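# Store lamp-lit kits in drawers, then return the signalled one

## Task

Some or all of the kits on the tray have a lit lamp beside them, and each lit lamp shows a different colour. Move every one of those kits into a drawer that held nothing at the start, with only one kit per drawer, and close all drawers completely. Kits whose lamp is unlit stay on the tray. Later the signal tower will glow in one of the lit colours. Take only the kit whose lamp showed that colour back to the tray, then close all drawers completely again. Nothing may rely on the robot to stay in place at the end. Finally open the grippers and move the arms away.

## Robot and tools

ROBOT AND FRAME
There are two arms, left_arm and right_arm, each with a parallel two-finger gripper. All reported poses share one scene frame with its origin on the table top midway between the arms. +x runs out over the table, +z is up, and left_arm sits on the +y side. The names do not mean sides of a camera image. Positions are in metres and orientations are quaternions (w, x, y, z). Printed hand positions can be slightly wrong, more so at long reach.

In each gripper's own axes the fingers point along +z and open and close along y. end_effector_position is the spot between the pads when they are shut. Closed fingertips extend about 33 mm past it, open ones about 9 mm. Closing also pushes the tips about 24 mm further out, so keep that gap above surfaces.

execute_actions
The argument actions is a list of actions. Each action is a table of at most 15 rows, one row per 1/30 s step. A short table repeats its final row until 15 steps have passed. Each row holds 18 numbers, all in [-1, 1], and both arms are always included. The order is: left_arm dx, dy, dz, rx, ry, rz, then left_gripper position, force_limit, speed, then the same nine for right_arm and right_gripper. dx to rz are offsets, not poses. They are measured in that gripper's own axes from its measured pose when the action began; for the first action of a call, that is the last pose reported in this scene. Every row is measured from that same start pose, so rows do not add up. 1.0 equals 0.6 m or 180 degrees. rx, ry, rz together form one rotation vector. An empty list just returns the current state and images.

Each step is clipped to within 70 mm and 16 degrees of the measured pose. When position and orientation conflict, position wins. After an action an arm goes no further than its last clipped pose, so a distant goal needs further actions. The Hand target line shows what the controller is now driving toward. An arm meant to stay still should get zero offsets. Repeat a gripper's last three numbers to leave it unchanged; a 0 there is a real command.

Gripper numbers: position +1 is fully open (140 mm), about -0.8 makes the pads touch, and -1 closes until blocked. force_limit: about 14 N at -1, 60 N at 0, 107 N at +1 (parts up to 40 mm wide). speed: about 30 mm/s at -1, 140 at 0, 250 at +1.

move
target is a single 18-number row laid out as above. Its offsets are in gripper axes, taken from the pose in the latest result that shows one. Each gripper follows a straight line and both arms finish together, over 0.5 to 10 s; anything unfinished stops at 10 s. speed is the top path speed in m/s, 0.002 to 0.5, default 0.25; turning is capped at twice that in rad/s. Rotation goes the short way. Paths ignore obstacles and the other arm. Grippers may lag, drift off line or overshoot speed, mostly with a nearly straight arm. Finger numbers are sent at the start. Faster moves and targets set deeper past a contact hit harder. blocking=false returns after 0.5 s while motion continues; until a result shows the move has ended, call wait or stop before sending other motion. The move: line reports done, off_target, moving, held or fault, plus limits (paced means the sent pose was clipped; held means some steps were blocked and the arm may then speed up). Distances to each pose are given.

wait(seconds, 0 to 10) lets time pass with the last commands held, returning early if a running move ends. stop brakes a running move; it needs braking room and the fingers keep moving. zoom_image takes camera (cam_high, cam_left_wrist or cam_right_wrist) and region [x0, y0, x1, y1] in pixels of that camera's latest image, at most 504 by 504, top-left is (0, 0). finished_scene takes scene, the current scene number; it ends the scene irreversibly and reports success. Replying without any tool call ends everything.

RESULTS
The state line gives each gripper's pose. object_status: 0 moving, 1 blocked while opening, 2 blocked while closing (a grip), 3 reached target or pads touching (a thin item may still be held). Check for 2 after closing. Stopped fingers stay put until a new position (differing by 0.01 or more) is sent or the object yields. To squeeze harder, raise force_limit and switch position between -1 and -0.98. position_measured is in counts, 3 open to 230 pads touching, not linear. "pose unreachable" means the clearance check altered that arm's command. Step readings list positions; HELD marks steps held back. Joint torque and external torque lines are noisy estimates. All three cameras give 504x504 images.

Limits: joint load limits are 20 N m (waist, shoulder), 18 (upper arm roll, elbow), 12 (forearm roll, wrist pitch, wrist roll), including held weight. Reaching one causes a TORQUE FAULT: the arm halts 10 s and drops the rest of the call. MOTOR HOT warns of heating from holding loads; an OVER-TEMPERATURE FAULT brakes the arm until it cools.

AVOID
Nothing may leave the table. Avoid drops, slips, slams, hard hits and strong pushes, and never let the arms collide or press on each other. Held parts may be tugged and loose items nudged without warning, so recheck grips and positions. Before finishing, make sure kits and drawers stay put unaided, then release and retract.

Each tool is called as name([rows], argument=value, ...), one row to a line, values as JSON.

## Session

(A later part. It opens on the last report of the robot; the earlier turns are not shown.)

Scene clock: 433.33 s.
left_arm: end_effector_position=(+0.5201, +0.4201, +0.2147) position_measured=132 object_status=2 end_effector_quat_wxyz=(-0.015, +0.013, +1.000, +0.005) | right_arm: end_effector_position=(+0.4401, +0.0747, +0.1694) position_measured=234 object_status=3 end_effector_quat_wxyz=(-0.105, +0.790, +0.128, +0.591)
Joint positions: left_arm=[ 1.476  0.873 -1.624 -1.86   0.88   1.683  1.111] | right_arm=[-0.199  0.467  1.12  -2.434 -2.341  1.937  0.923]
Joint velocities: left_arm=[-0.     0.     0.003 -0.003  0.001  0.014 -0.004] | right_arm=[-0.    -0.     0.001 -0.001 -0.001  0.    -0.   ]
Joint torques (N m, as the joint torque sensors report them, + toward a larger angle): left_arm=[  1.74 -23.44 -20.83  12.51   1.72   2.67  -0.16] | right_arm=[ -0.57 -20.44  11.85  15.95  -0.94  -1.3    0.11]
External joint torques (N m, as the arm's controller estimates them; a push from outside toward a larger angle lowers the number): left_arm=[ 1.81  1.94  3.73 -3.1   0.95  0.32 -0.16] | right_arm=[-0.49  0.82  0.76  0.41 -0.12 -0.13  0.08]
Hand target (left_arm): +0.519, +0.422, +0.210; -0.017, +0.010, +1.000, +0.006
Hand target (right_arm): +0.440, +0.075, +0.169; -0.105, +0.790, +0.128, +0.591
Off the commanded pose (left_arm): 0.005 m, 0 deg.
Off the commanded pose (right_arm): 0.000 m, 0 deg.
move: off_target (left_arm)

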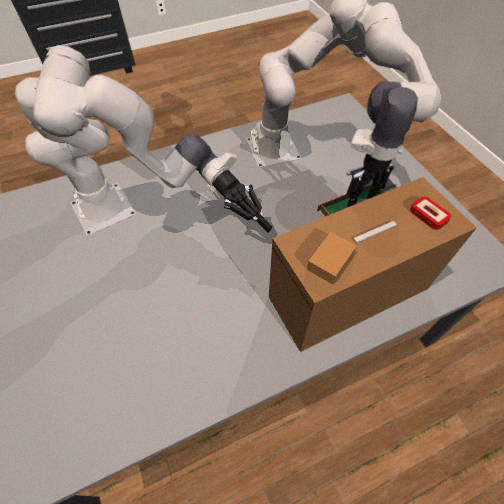

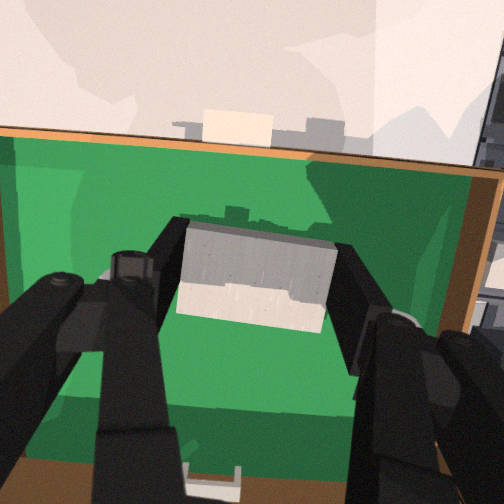

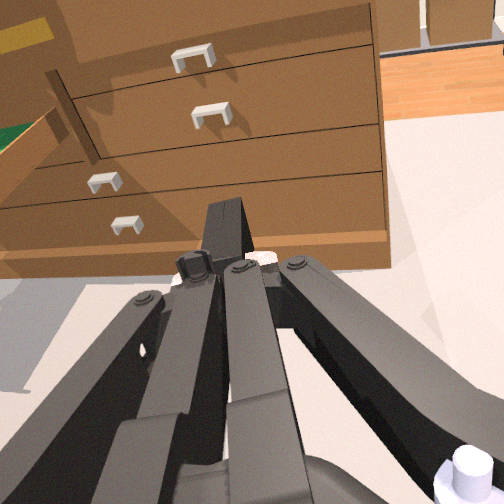

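move(target=[0,0,0,0,0,0,0.3,0,0,0,0,0,0,0,0,-1,0.3,0])

move(target=[0,0,-0.1,0,0,0,0.4,0,0,0,0,0,0,0,0,-1,0.3,0], speed=0.15)

move(target=[-0.015,0.42,0,0,0,0,0.4,0,0,0,0,0,0,0,0,-1,0.3,0])

move(target=[0,0,0.29,0,0,0,0.4,0,0,0,0,0,0,0,0,-1,0.3,0], speed=0.2)

Scene clock: 437.00 s.
left_arm: end_effector_position=(+0.5206, +0.4197, +0.2149) position_measured=91 object_status=3 end_effector_quat_wxyz=(-0.014, +0.012, +1.000, +0.005) | right_arm: end_effector_position=(+0.4401, +0.0747, +0.1694) position_measured=234 object_status=3 end_effector_quat_wxyz=(-0.105, +0.790, +0.128, +0.591)
Joint positions: left_arm=[ 1.476  0.873 -1.624 -1.86   0.88   1.686  1.11 ] | right_arm=[-0.199  0.467  1.12  -2.434 -2.341  1.937  0.923]
Joint velocities: left_arm=[-0.002 -0.     0.     0.001 -0.    -0.    -0.002] | right_arm=[-0.001  0.    -0.    -0.001 -0.     0.001 -0.001]
Joint torques (N m, as the joint torque sensors report them, + toward a larger angle): left_arm=[ -0.17 -25.06 -25.9   15.36   0.53   2.08   0.1 ] | right_arm=[ -0.43 -20.45  11.92  15.85  -0.93  -1.28   0.12]
External joint torques (N m, as the arm's controller estimates them; a push from outside toward a larger angle lowers the number): left_arm=[-0.06  0.35 -1.25 -0.28 -0.25 -0.29  0.1 ] | right_arm=[-0.3   0.74  0.9   0.36 -0.12 -0.1   0.1 ]
Hand target (left_arm): +0.520, +0.420, +0.215; -0.015, +0.013, +1.000, +0.005
Hand target (right_arm): +0.440, +0.075, +0.169; -0.105, +0.790, +0.128, +0.591
Off the commanded pose (left_arm): 0.001 m, 0 deg.
Off the commanded pose (right_arm): 0.000 m, 0 deg.
move: done

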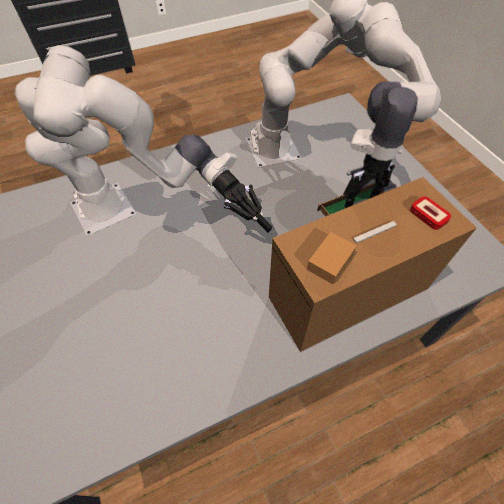

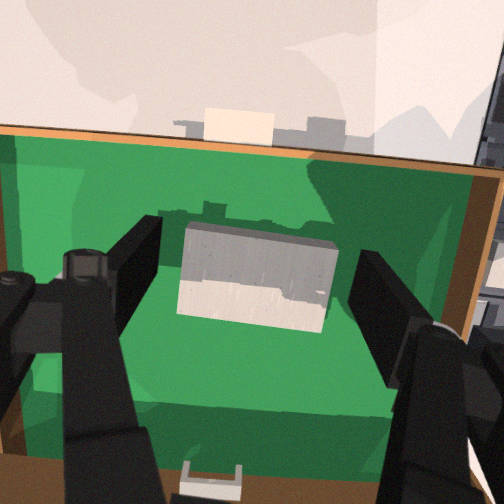

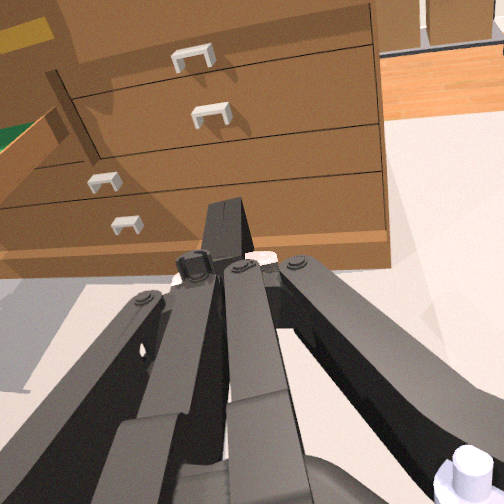

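Scene clock: 438.00 s.
left_arm: end_effector_position=(+0.5230, +0.4215, +0.2740) position_measured=78 object_status=3 end_effector_quat_wxyz=(-0.013, +0.008, +1.000, +0.006) | right_arm: end_effector_position=(+0.4401, +0.0747, +0.1694) position_measured=234 object_status=3 end_effector_quat_wxyz=(-0.105, +0.790, +0.128, +0.591)
Joint positions: left_arm=[ 1.466  0.833 -1.688 -1.751  0.826  1.579  1.136] | right_arm=[-0.199  0.467  1.12  -2.434 -2.341  1.937  0.923]
Joint velocities: left_arm=[-0.001  0.     0.     0.001  0.001 -0.014  0.007] | right_arm=[ 0.001 -0.001 -0.     0.002 -0.001 -0.    -0.001]
Joint torques (N m, as the joint torque sensors report them, + toward a larger angle): left_arm=[ -1.13 -23.97 -25.17  17.54  -0.19   1.96   0.32] | right_arm=[ -0.54 -20.45  11.84  16.12  -0.94  -1.31   0.14]
External joint torques (N m, as the arm's controller estimates them; a push from outside toward a larger angle lowers the number): left_arm=[-1.18  1.08 -1.61  1.32 -1.   -0.42  0.32] | right_arm=[-0.63  0.82  0.6   0.58 -0.11 -0.14  0.11]
Hand target (left_arm): +0.522, +0.420, +0.275; -0.014, +0.012, +1.000, +0.004
Hand target (right_arm): +0.440, +0.075, +0.169; -0.105, +0.790, +0.128, +0.591
Off the commanded pose (left_arm): 0.003 m, 1 deg.
Off the commanded pose (right_arm): 0.000 m, 0 deg.
move: done

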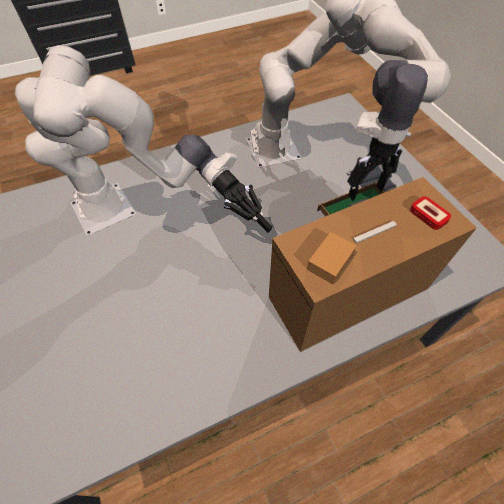

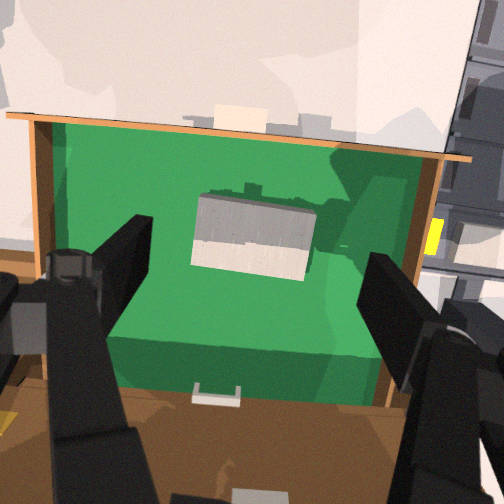

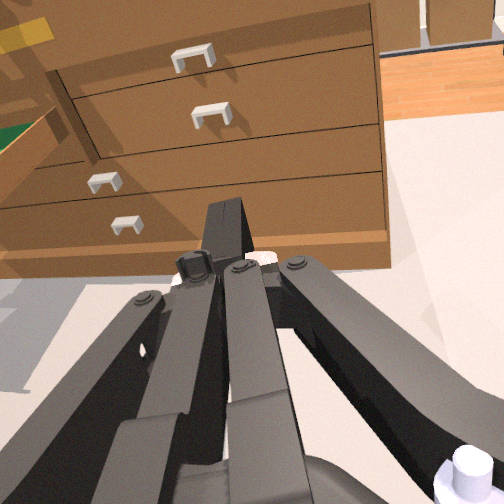

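Scene clock: 439.93 s.
left_arm: end_effector_position=(+0.5358, +0.6733, +0.2734) position_measured=78 object_status=3 end_effector_quat_wxyz=(-0.014, -0.001, +1.000, +0.005) | right_arm: end_effector_position=(+0.4401, +0.0747, +0.1694) position_measured=234 object_status=3 end_effector_quat_wxyz=(-0.105, +0.790, +0.128, +0.591)
Joint positions: left_arm=[ 1.5    0.972 -1.546 -1.354  0.988  1.44   1.559] | right_arm=[-0.199  0.467  1.12  -2.434 -2.341  1.937  0.923]
Joint velocities: left_arm=[-0.001  0.     0.003  0.003  0.    -0.003  0.032] | right_arm=[ 0.001  0.001 -0.001  0.001 -0.    -0.     0.001]
Joint torques (N m, as the joint torque sensors report them, + toward a larger angle): left_arm=[ -1.35 -36.32 -24.47  14.06   1.62   1.85   0.3 ] | right_arm=[ -0.36 -20.43  11.98  15.9   -0.93  -1.29   0.14]
External joint torques (N m, as the arm's controller estimates them; a push from outside toward a larger angle lowers the number): left_arm=[-1.59  2.27 -0.47  1.57  0.76 -0.49  0.3 ] | right_arm=[-0.36  0.79  0.83  0.36 -0.11 -0.12  0.12]
Hand target (left_arm): +0.535, +0.674, +0.273; -0.016, +0.005, +1.000, +0.006
Hand target (right_arm): +0.440, +0.075, +0.169; -0.105, +0.790, +0.128, +0.591
Off the commanded pose (left_arm): 0.003 m, 1 deg.
Off the commanded pose (right_arm): 0.000 m, 0 deg.
move: done

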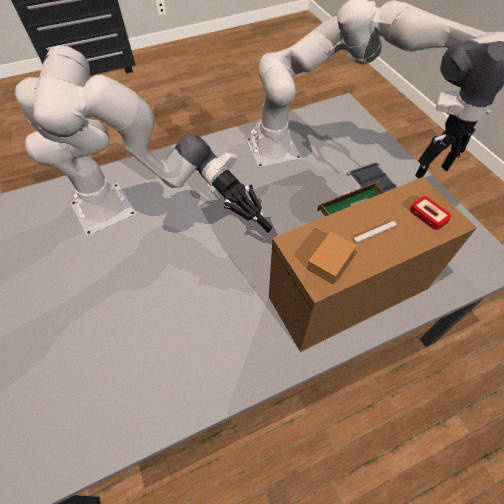

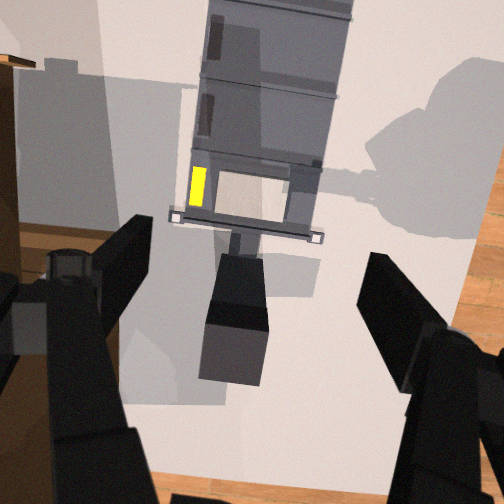

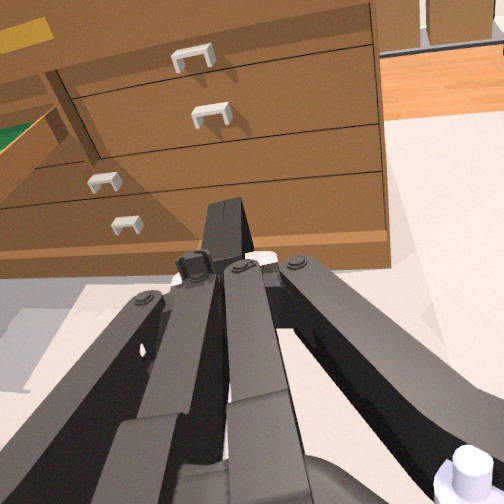

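Scene clock: 441.43 s.
left_arm: end_effector_position=(+0.5314, +0.6741, +0.1002) position_measured=78 object_status=3 end_effector_quat_wxyz=(-0.015, +0.003, +1.000, +0.004) | right_arm: end_effector_position=(+0.4401, +0.0747, +0.1694) position_measured=234 object_status=3 end_effector_quat_wxyz=(-0.105, +0.790, +0.128, +0.591)
Joint positions: left_arm=[ 1.573  1.138 -1.404 -1.62   1.145  1.711  1.47 ] | right_arm=[-0.199  0.467  1.12  -2.434 -2.341  1.937  0.923]
Joint velocities: left_arm=[-0.002 -0.001 -0.001 -0.     0.     0.012 -0.013] | right_arm=[-0.     0.     0.001  0.     0.    -0.001  0.001]
Joint torques (N m, as the joint torque sensors report them, + toward a larger angle): left_arm=[  0.38 -37.87 -28.27   9.66   1.7    2.75  -0.07] | right_arm=[ -0.56 -20.43  11.7   15.97  -0.99  -1.32   0.13]
External joint torques (N m, as the arm's controller estimates them; a push from outside toward a larger angle lowers the number): left_arm=[ 0.48  0.84 -0.08 -1.1   0.89  0.41 -0.08] | right_arm=[-0.56  0.79  0.57  0.5  -0.17 -0.15  0.1 ]
Hand target (left_arm): +0.532, +0.675, +0.100; -0.014, +0.000, +1.000, +0.007
Hand target (right_arm): +0.440, +0.075, +0.169; -0.105, +0.790, +0.128, +0.591
Off the commanded pose (left_arm): 0.001 m, 0 deg.
Off the commanded pose (right_arm): 0.000 m, 0 deg.
move: done

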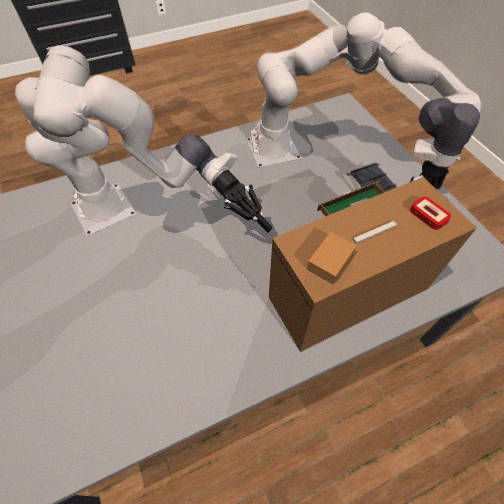

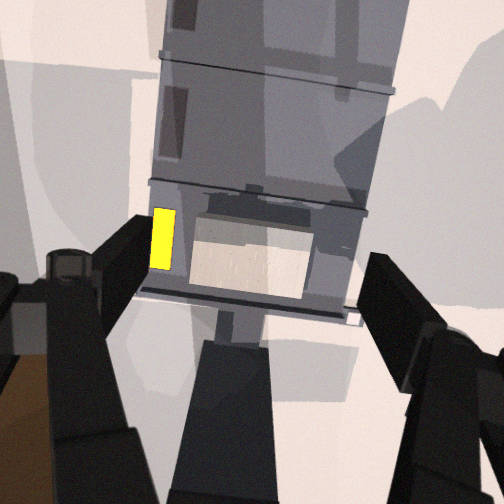

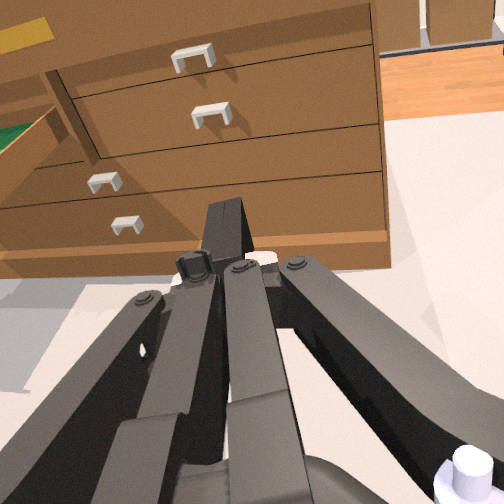

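move(target=[-0.018,0,0.095,0,0,0,0.4,0,0,0.028,-0.437,0.057,0,0,0,-1,0.3,0], speed=0.15)

move(target=[0,0,0,0,0,0,-1,0,-0.5,0,0,0,0,0,0,-1,0.3,0])

Scene clock: 446.90 s.
left_arm: end_effector_position=(+0.5389, +0.6727, +0.0427) position_measured=78 object_status=3 end_effector_quat_wxyz=(-0.017, +0.005, +1.000, +0.003) | right_arm: end_effector_position=(+0.3886, +0.3353, +0.1774) position_measured=234 object_status=3 end_effector_quat_wxyz=(-0.108, +0.789, +0.127, +0.591)
Joint positions: left_arm=[ 1.529  1.199 -1.32  -1.609  1.198  1.783  1.461] | right_arm=[ 0.493  0.974  0.917 -1.624 -2.247  1.767  0.553]
Joint velocities: left_arm=[-0.001  0.     0.001  0.     0.001  0.002 -0.002] | right_arm=[ 0.003  0.    -0.    -0.     0.002  0.    -0.03 ]
Joint torques (N m, as the joint torque sensors report them, + toward a larger angle): left_arm=[ -0.96 -39.13 -28.91  10.68   1.56   2.69  -0.07] | right_arm=[  0.67 -42.66  19.39  17.85  -0.66  -0.71  -0.21]
External joint torques (N m, as the arm's controller estimates them; a push from outside toward a larger angle lowers the number): left_arm=[-0.74  1.29 -0.54  0.83  0.77  0.35 -0.07] | right_arm=[ 0.64  1.9  -0.7   1.6   0.76 -0.2  -0.23]
Hand target (left_arm): +0.540, +0.674, +0.042; -0.016, +0.003, +1.000, +0.004
Hand target (right_arm): +0.389, +0.335, +0.176; -0.102, +0.789, +0.132, +0.592
Off the commanded pose (left_arm): 0.002 m, 0 deg.
Off the commanded pose (right_arm): 0.003 m, 0 deg.
move: done

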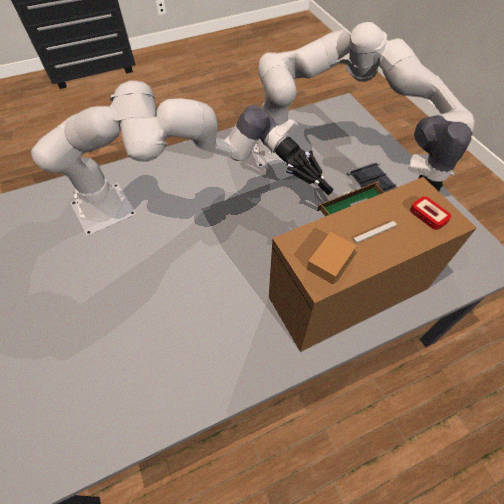

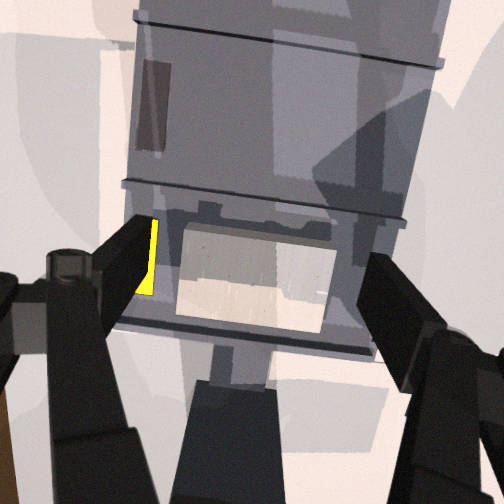

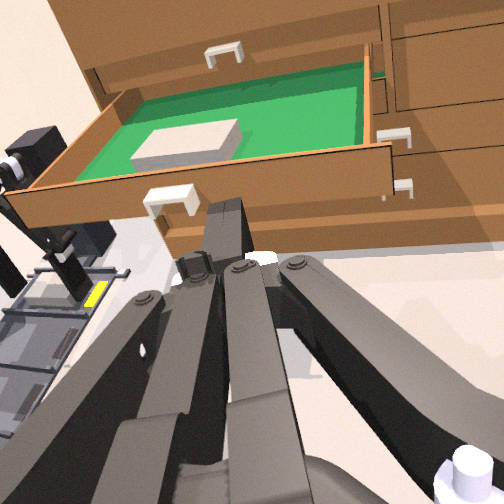

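Scene clock: 447.50 s.
left_arm: end_effector_position=(+0.5391, +0.6727, +0.0432) position_measured=133 object_status=0 end_effector_quat_wxyz=(-0.017, +0.005, +1.000, +0.003) | right_arm: end_effector_position=(+0.3886, +0.3353, +0.1774) position_measured=234 object_status=3 end_effector_quat_wxyz=(-0.108, +0.789, +0.127, +0.591)
Joint positions: left_arm=[ 1.529  1.198 -1.321 -1.609  1.198  1.783  1.461] | right_arm=[ 0.493  0.974  0.917 -1.624 -2.247  1.767  0.553]
Joint velocities: left_arm=[ 0.001 -0.     0.    -0.001 -0.001 -0.001  0.001] | right_arm=[-0.     0.     0.001  0.     0.     0.001  0.001]
Joint torques (N m, as the joint torque sensors report them, + toward a larger angle): left_arm=[  0.73 -38.74 -28.84   9.64   0.68   2.32   0.14] | right_arm=[ -0.52 -43.11  20.75  16.63  -1.56  -0.62   0.14]
External joint torques (N m, as the arm's controller estimates them; a push from outside toward a larger angle lowers the number): left_arm=[ 0.68  1.6  -0.61 -0.33 -0.11  0.    0.14] | right_arm=[-0.54  1.35  0.7   0.42 -0.14 -0.11  0.12]
Hand target (left_arm): +0.539, +0.673, +0.043; -0.017, +0.005, +1.000, +0.003
Hand target (right_arm): +0.389, +0.335, +0.177; -0.108, +0.789, +0.127, +0.591
Off the commanded pose (left_arm): 0.001 m, 0 deg.
Off the commanded pose (right_arm): 0.000 m, 0 deg.
move: done

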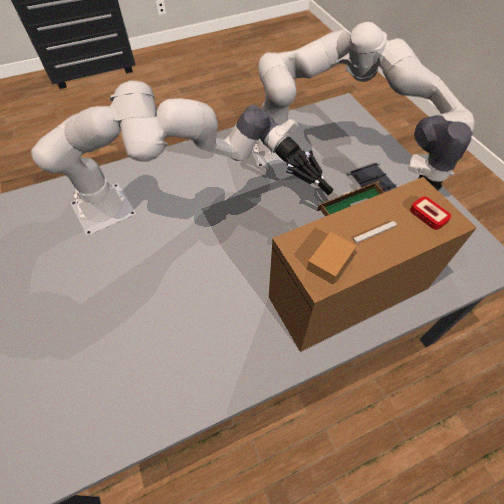

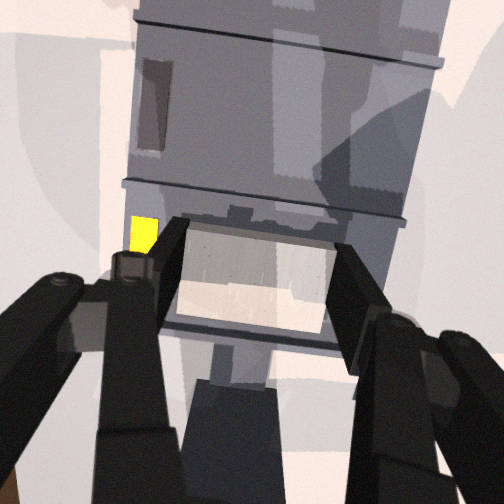

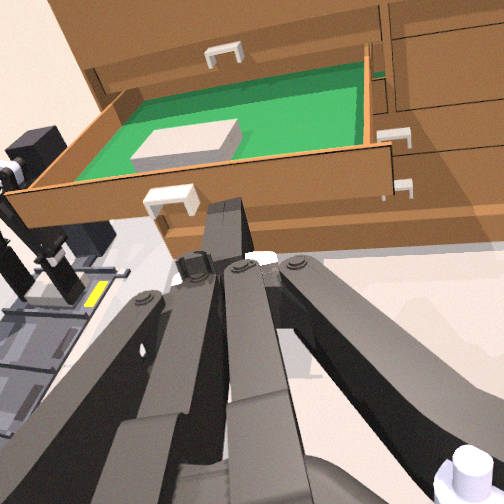

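move(target=[0,0,-0.33,0,0,0,-1,0,-0.5,0.097,0.093,0.305,0,0,0,-1,0.3,0], speed=0.06)

Scene clock: 454.33 s.
left_arm: end_effector_position=(+0.5441, +0.6753, +0.2392) position_measured=133 object_status=2 end_effector_quat_wxyz=(-0.017, -0.000, +1.000, +0.003) | right_arm: end_effector_position=(+0.5817, +0.3511, +0.1795) position_measured=234 object_status=3 end_effector_quat_wxyz=(-0.116, +0.792, +0.122, +0.587)
Joint positions: left_arm=[ 1.483  1.02  -1.517 -1.371  1.025  1.477  1.548] | right_arm=[ 0.462  1.191  0.814 -1.098 -2.314  2.157  0.349]
Joint velocities: left_arm=[ 0.    -0.001 -0.001  0.001  0.    -0.013  0.01 ] | right_arm=[ 0.003  0.002 -0.004  0.006 -0.     0.013 -0.03 ]
Joint torques (N m, as the joint torque sensors report them, + toward a larger angle): left_arm=[ -1.27 -39.01 -27.64  13.17  -0.16   1.94   0.36] | right_arm=[ -1.45 -51.72  15.68  22.46  -0.78   0.1   -0.24]
External joint torques (N m, as the arm's controller estimates them; a push from outside toward a larger angle lowers the number): left_arm=[-1.18  1.   -2.62  1.33 -0.99 -0.4   0.36] | right_arm=[-1.33  2.55 -1.92  4.95 -0.27  0.11 -0.26]
Hand target (left_arm): +0.544, +0.673, +0.241; -0.017, +0.004, +1.000, +0.001
Hand target (right_arm): +0.587, +0.348, +0.181; -0.109, +0.790, +0.126, +0.590
Off the commanded pose (left_arm): 0.005 m, 1 deg.
Off the commanded pose (right_arm): 0.009 m, 1 deg.
move: off_target (left_arm, right_arm)

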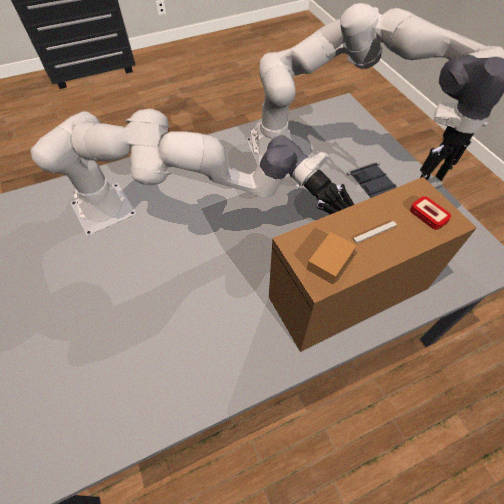

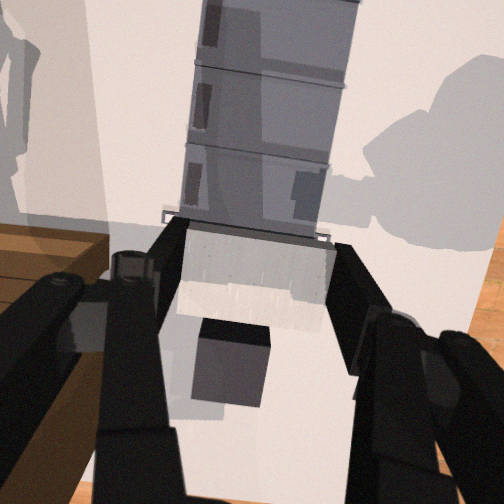

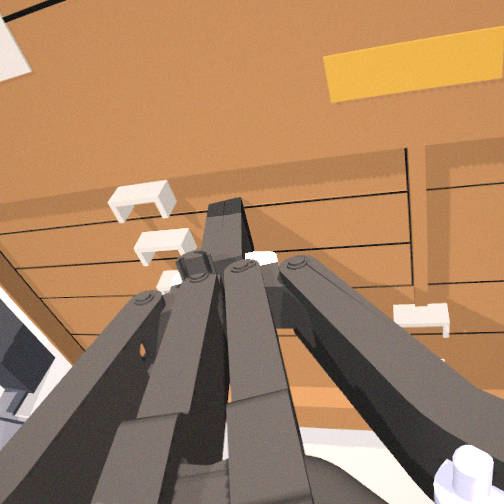

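move(target=[0,0,0,0,0,0,-1,0,-0.5,0,0,-0.07,0,0,0,-0.1,0.3,0], speed=0.08)

move(target=[0,0,0,0,0,0,-1,0,-0.5,-0.056,-0.072,0.045,0,0,0,-0.1,0.3,0], speed=0.08)

Scene clock: 458.70 s.
left_arm: end_effector_position=(+0.5436, +0.6753, +0.2393) position_measured=133 object_status=2 end_effector_quat_wxyz=(-0.018, +0.001, +1.000, +0.003) | right_arm: end_effector_position=(+0.5441, +0.3372, +0.1911) position_measured=141 object_status=3 end_effector_quat_wxyz=(-0.112, +0.791, +0.128, +0.588)
Joint positions: left_arm=[ 1.483  1.02  -1.518 -1.371  1.025  1.475  1.55 ] | right_arm=[ 0.413  1.068  0.831 -1.32  -2.3    2.073  0.414]
Joint velocities: left_arm=[ 0.     0.001  0.     0.001 -0.     0.001 -0.   ] | right_arm=[ 0.001  0.001  0.006 -0.001  0.001 -0.005  0.02 ]
Joint torques (N m, as the joint torque sensors report them, + toward a larger angle): left_arm=[  0.72 -38.82 -26.07  11.96   0.83   2.48  -0.1 ] | right_arm=[ -1.6  -49.68  20.66  16.62  -0.47  -0.62   0.38]
External joint torques (N m, as the arm's controller estimates them; a push from outside toward a larger angle lowers the number): left_arm=[ 0.7   1.08 -1.15  0.09  0.    0.15 -0.1 ] | right_arm=[-1.8   1.01  1.79 -1.    0.28 -0.47  0.35]
Hand target (left_arm): +0.544, +0.675, +0.239; -0.017, -0.000, +1.000, +0.003
Hand target (right_arm): +0.544, +0.336, +0.191; -0.115, +0.792, +0.122, +0.587
Off the commanded pose (left_arm): 0.001 m, 0 deg.
Off the commanded pose (right_arm): 0.001 m, 1 deg.
move: done

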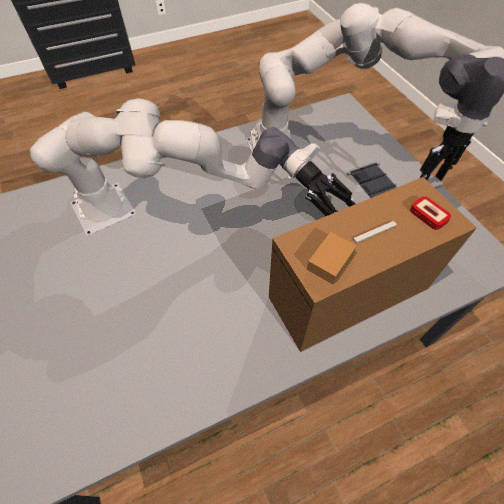

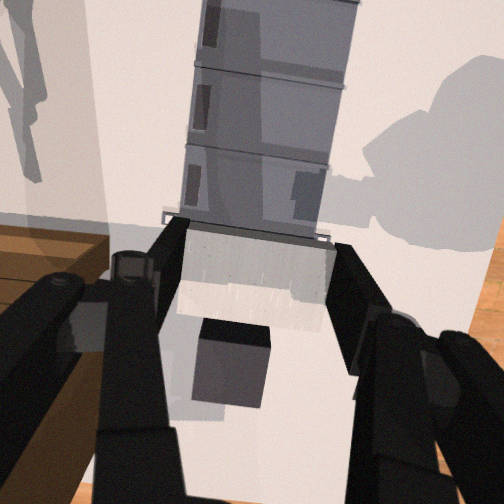

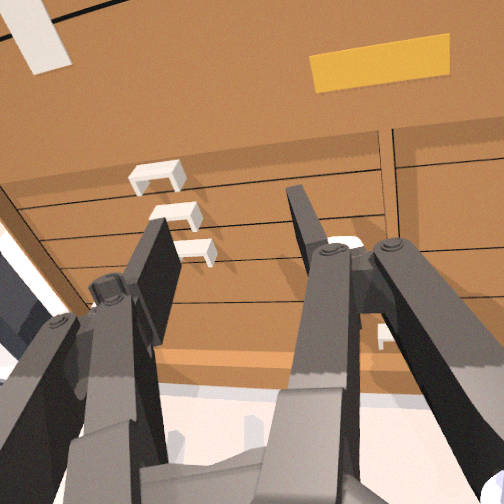

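Scene clock: 460.03 s.
left_arm: end_effector_position=(+0.5436, +0.6753, +0.2393) position_measured=133 object_status=2 end_effector_quat_wxyz=(-0.018, +0.001, +1.000, +0.003) | right_arm: end_effector_position=(+0.5454, +0.3848, +0.1538) position_measured=141 object_status=3 end_effector_quat_wxyz=(-0.116, +0.791, +0.122, +0.588)
Joint positions: left_arm=[ 1.483  1.02  -1.518 -1.371  1.025  1.475  1.55 ] | right_arm=[ 0.58   1.291  0.814 -0.962 -2.326  2.121  0.336]
Joint velocities: left_arm=[-0.001 -0.     0.001 -0.001 -0.001  0.     0.002] | right_arm=[ 0.     0.002  0.001  0.003 -0.001  0.004 -0.027]
Joint torques (N m, as the joint torque sensors report them, + toward a larger angle): left_arm=[  0.21 -39.   -26.1   11.74   0.73   2.21   0.16] | right_arm=[  1.03 -52.87  15.82  18.58  -0.61   0.16  -0.14]
External joint torques (N m, as the arm's controller estimates them; a push from outside toward a larger angle lowers the number): left_arm=[ 0.33  1.   -1.09 -0.07 -0.1  -0.12  0.16] | right_arm=[ 1.01  2.99 -0.63  1.64  0.    0.13 -0.17]
Hand target (left_arm): +0.544, +0.675, +0.239; -0.018, +0.001, +1.000, +0.003
Hand target (right_arm): +0.545, +0.385, +0.152; -0.112, +0.790, +0.129, +0.588
Off the commanded pose (left_arm): 0.000 m, 0 deg.
Off the commanded pose (right_arm): 0.002 m, 1 deg.
move: done

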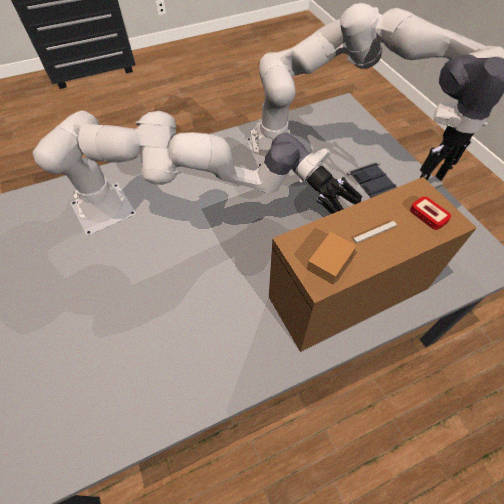

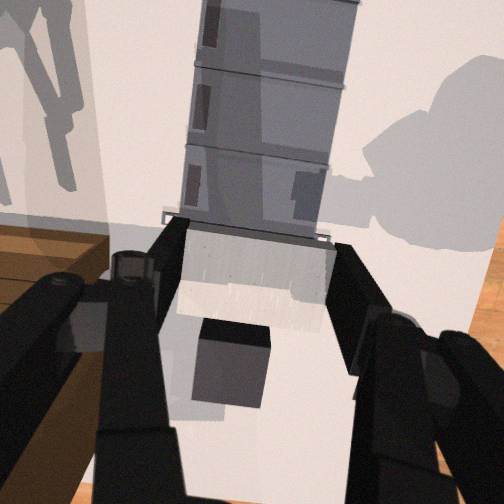

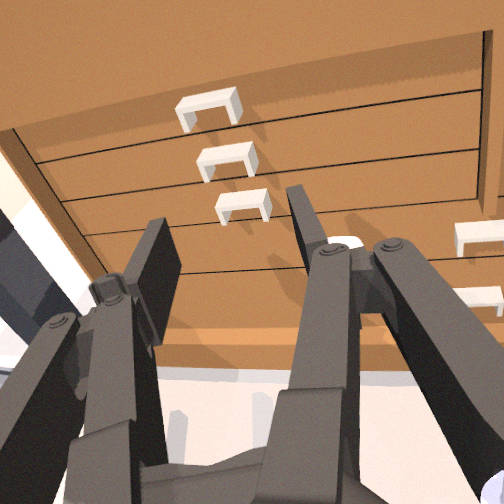

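move(target=[0,0,0,0,0,0,-1,0,-0.5,-0.003,0.003,0.054,0,0,0,-0.1,0.3,0], speed=0.04)

move(target=[0,0,0,0,0,0,-1,0,-0.5,0,0,0,0,0,0,-1,0.3,-0.5])

Scene clock: 462.87 s.
left_arm: end_effector_position=(+0.5436, +0.6753, +0.2393) position_measured=133 object_status=2 end_effector_quat_wxyz=(-0.018, +0.001, +1.000, +0.003) | right_arm: end_effector_position=(+0.5735, +0.3946, +0.1423) position_measured=141 object_status=3 end_effector_quat_wxyz=(-0.122, +0.792, +0.114, +0.588)
Joint positions: left_arm=[ 1.483  1.02  -1.518 -1.371  1.025  1.475  1.55 ] | right_arm=[ 0.681  1.465  0.826 -0.613 -2.322  2.243  0.233]
Joint velocities: left_arm=[0.    0.001 0.    0.002 0.001 0.    0.   ] | right_arm=[ 0.023  0.029  0.005  0.066  0.012  0.025 -0.066]
Joint torques (N m, as the joint torque sensors report them, + toward a larger angle): left_arm=[  0.3  -38.65 -26.83  11.91   0.75   2.26   0.19] | right_arm=[ -0.11 -56.35  13.91  19.24   0.45   0.6   -0.31]
External joint torques (N m, as the arm's controller estimates them; a push from outside toward a larger angle lowers the number): left_arm=[ 0.17  1.27 -1.9  -0.02 -0.09 -0.07  0.19] | right_arm=[ 0.34  2.87  1.68  2.32  0.68  0.32 -0.33]
Hand target (left_arm): +0.544, +0.675, +0.239; -0.018, +0.001, +1.000, +0.003
Hand target (right_arm): +0.575, +0.395, +0.143; -0.117, +0.791, +0.122, +0.588
Off the commanded pose (left_arm): 0.000 m, 0 deg.
Off the commanded pose (right_arm): 0.002 m, 1 deg.
move: done

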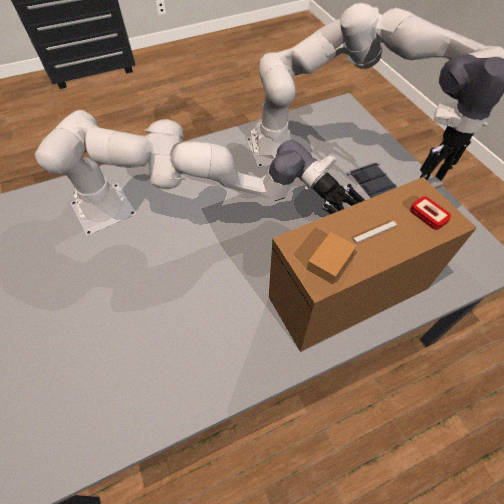

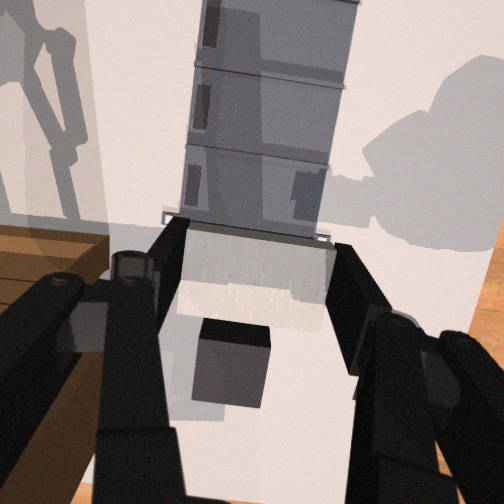

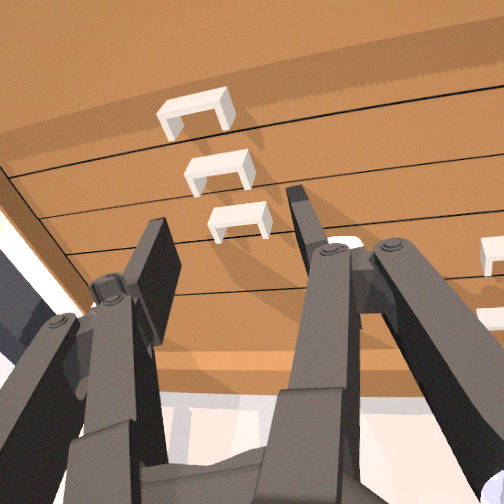

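Scene clock: 463.80 s.
left_arm: end_effector_position=(+0.5436, +0.6753, +0.2393) position_measured=133 object_status=2 end_effector_quat_wxyz=(-0.018, +0.001, +1.000, +0.003) | right_arm: end_effector_position=(+0.5773, +0.3821, +0.1427) position_measured=234 object_status=3 end_effector_quat_wxyz=(-0.100, +0.792, +0.103, +0.593)
Joint positions: left_arm=[ 1.483  1.02  -1.518 -1.371  1.025  1.475  1.55 ] | right_arm=[ 0.669  1.444  0.827 -0.661 -2.32   2.173  0.237]
Joint velocities: left_arm=[ 0.    -0.     0.002 -0.001  0.     0.001 -0.   ] | right_arm=[-0.024 -0.024  0.003 -0.051  0.    -0.004  0.018]
Joint torques (N m, as the joint torque sensors report them, + toward a larger angle): left_arm=[ -0.11 -37.77 -26.62  12.42   0.69   2.25   0.12] | right_arm=[ -4.4  -56.61  14.61  17.65  -3.22   8.12   0.53]
External joint torques (N m, as the arm's controller estimates them; a push from outside toward a larger angle lowers the number): left_arm=[-0.23  2.13 -1.75  0.51 -0.15 -0.07  0.12] | right_arm=[-4.01  1.73  1.98  0.74 -2.76  7.99  0.51]
Hand target (left_arm): +0.544, +0.675, +0.239; -0.018, +0.001, +1.000, +0.003
Hand target (right_arm): +0.572, +0.393, +0.143; -0.122, +0.792, +0.113, +0.588
Off the commanded pose (left_arm): 0.000 m, 0 deg.
Off the commanded pose (right_arm): 0.013 m, 3 deg.
move: off_target (right_arm)

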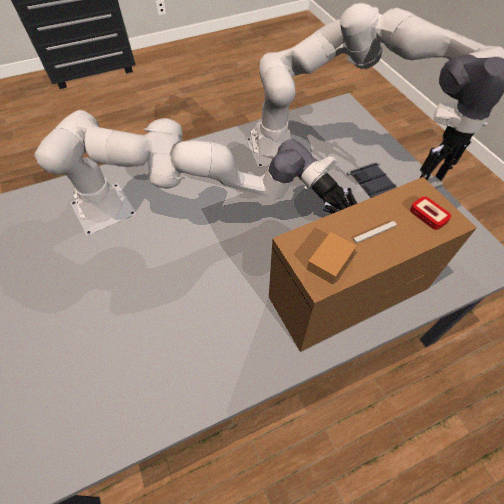

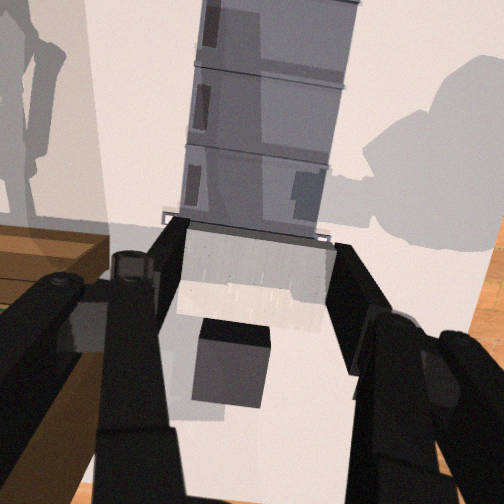

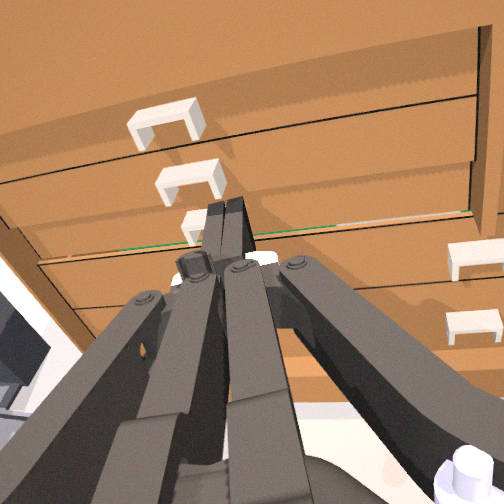

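move(target=[0,0,0,0,0,0,-1,0,-0.5,0,-0.008,-0.012,0.015,0,0,-0.15,0.3,0], speed=0.03)

move(target=[0,0,0,0,0,0,-1,0,-0.5,0.004,0,0.002,0,0,0,-0.3,0.3,-0.5], speed=0.03)

Scene clock: 468.10 s.
left_arm: end_effector_position=(+0.5436, +0.6753, +0.2393) position_measured=133 object_status=2 end_effector_quat_wxyz=(-0.018, +0.001, +1.000, +0.003) | right_arm: end_effector_position=(+0.5688, +0.3841, +0.1442) position_measured=148 object_status=3 end_effector_quat_wxyz=(-0.113, +0.790, +0.121, +0.590)
Joint positions: left_arm=[ 1.483  1.02  -1.518 -1.371  1.025  1.475  1.55 ] | right_arm=[ 0.603  1.373  0.822 -0.82  -2.346  2.176  0.289]
Joint velocities: left_arm=[ 0.     0.     0.001  0.     0.     0.001 -0.   ] | right_arm=[-0.01  -0.003  0.001 -0.018 -0.015  0.002  0.032]
Joint torques (N m, as the joint torque sensors report them, + toward a larger angle): left_arm=[  0.41 -38.15 -26.14  12.55   0.76   2.2    0.11] | right_arm=[ -1.45 -57.17  15.78  14.98  -1.48   0.24   0.44]
External joint torques (N m, as the arm's controller estimates them; a push from outside toward a larger angle lowers the number): left_arm=[ 0.43  1.79 -1.18  0.69 -0.07 -0.13  0.11] | right_arm=[-1.91 -0.03  0.62 -1.55 -1.04  0.1   0.41]
Hand target (left_arm): +0.544, +0.675, +0.239; -0.018, +0.001, +1.000, +0.003
Hand target (right_arm): +0.569, +0.384, +0.145; -0.119, +0.790, +0.116, +0.590
Off the commanded pose (left_arm): 0.000 m, 0 deg.
Off the commanded pose (right_arm): 0.001 m, 1 deg.
move: done

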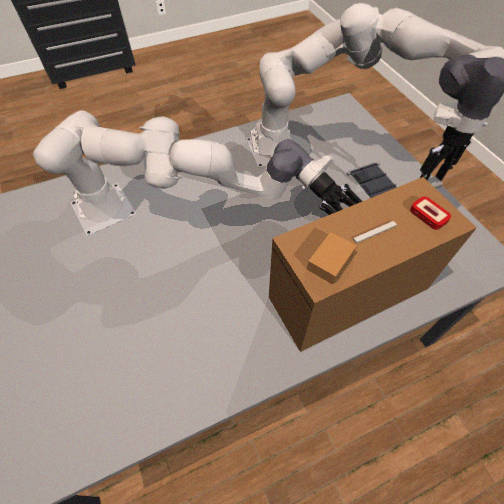

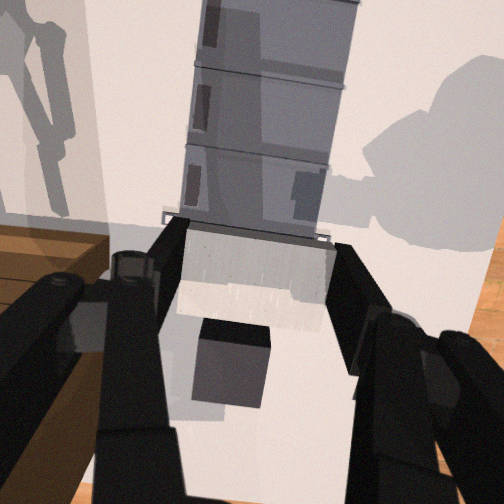

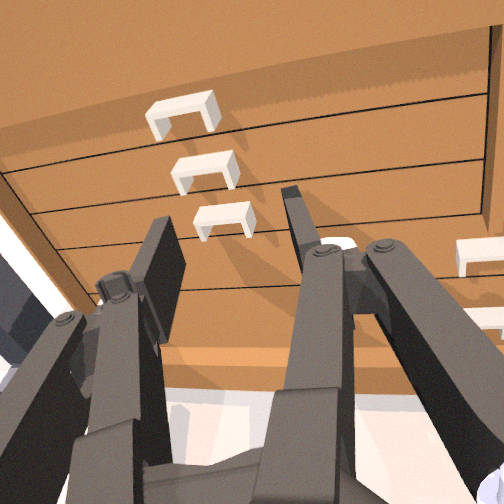

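Scene clock: 468.80 s.
left_arm: end_effector_position=(+0.5436, +0.6753, +0.2393) position_measured=133 object_status=2 end_effector_quat_wxyz=(-0.018, +0.001, +1.000, +0.003) | right_arm: end_effector_position=(+0.5726, +0.3830, +0.1472) position_measured=167 object_status=3 end_effector_quat_wxyz=(-0.114, +0.790, +0.118, +0.591)
Joint positions: left_arm=[ 1.483  1.02  -1.518 -1.371  1.025  1.475  1.55 ] | right_arm=[ 0.604  1.375  0.822 -0.809 -2.346  2.179  0.288]
Joint velocities: left_arm=[ 0.001  0.001  0.    -0.001  0.     0.     0.002] | right_arm=[ 0.002  0.002  0.     0.002  0.001  0.003 -0.001]
Joint torques (N m, as the joint torque sensors report them, + toward a larger angle): left_arm=[  0.29 -38.71 -26.15  11.5    0.82   2.3    0.03] | right_arm=[  1.04 -54.76  16.56  18.09   0.15   0.18  -0.21]
External joint torques (N m, as the arm's controller estimates them; a push from outside toward a larger angle lowers the number): left_arm=[ 0.2   1.03 -1.35 -0.34 -0.01 -0.01  0.03] | right_arm=[ 1.04  2.59  1.66  1.37  0.59  0.07 -0.23]
Hand target (left_arm): +0.544, +0.675, +0.239; -0.018, +0.001, +1.000, +0.003
Hand target (right_arm): +0.571, +0.385, +0.146; -0.114, +0.790, +0.121, +0.590
Off the commanded pose (left_arm): 0.000 m, 0 deg.
Off the commanded pose (right_arm): 0.003 m, 0 deg.
move: done

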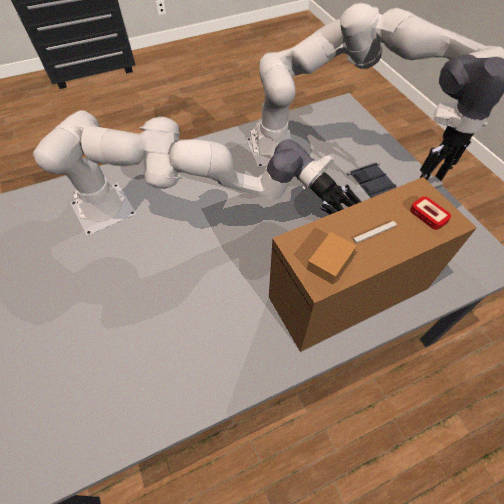

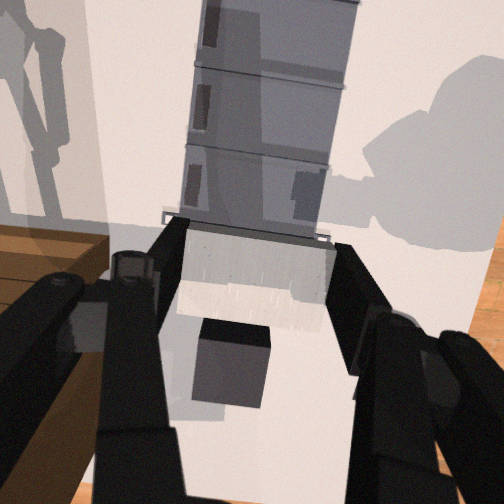

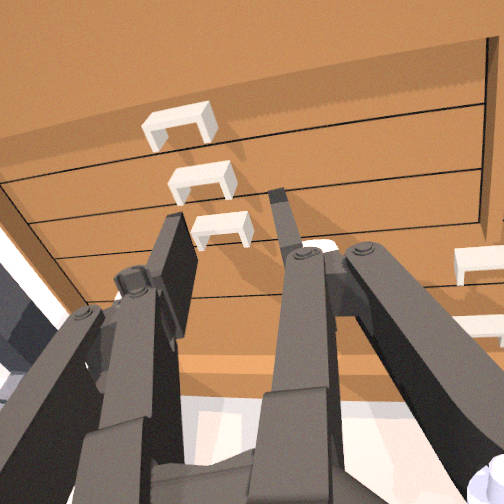

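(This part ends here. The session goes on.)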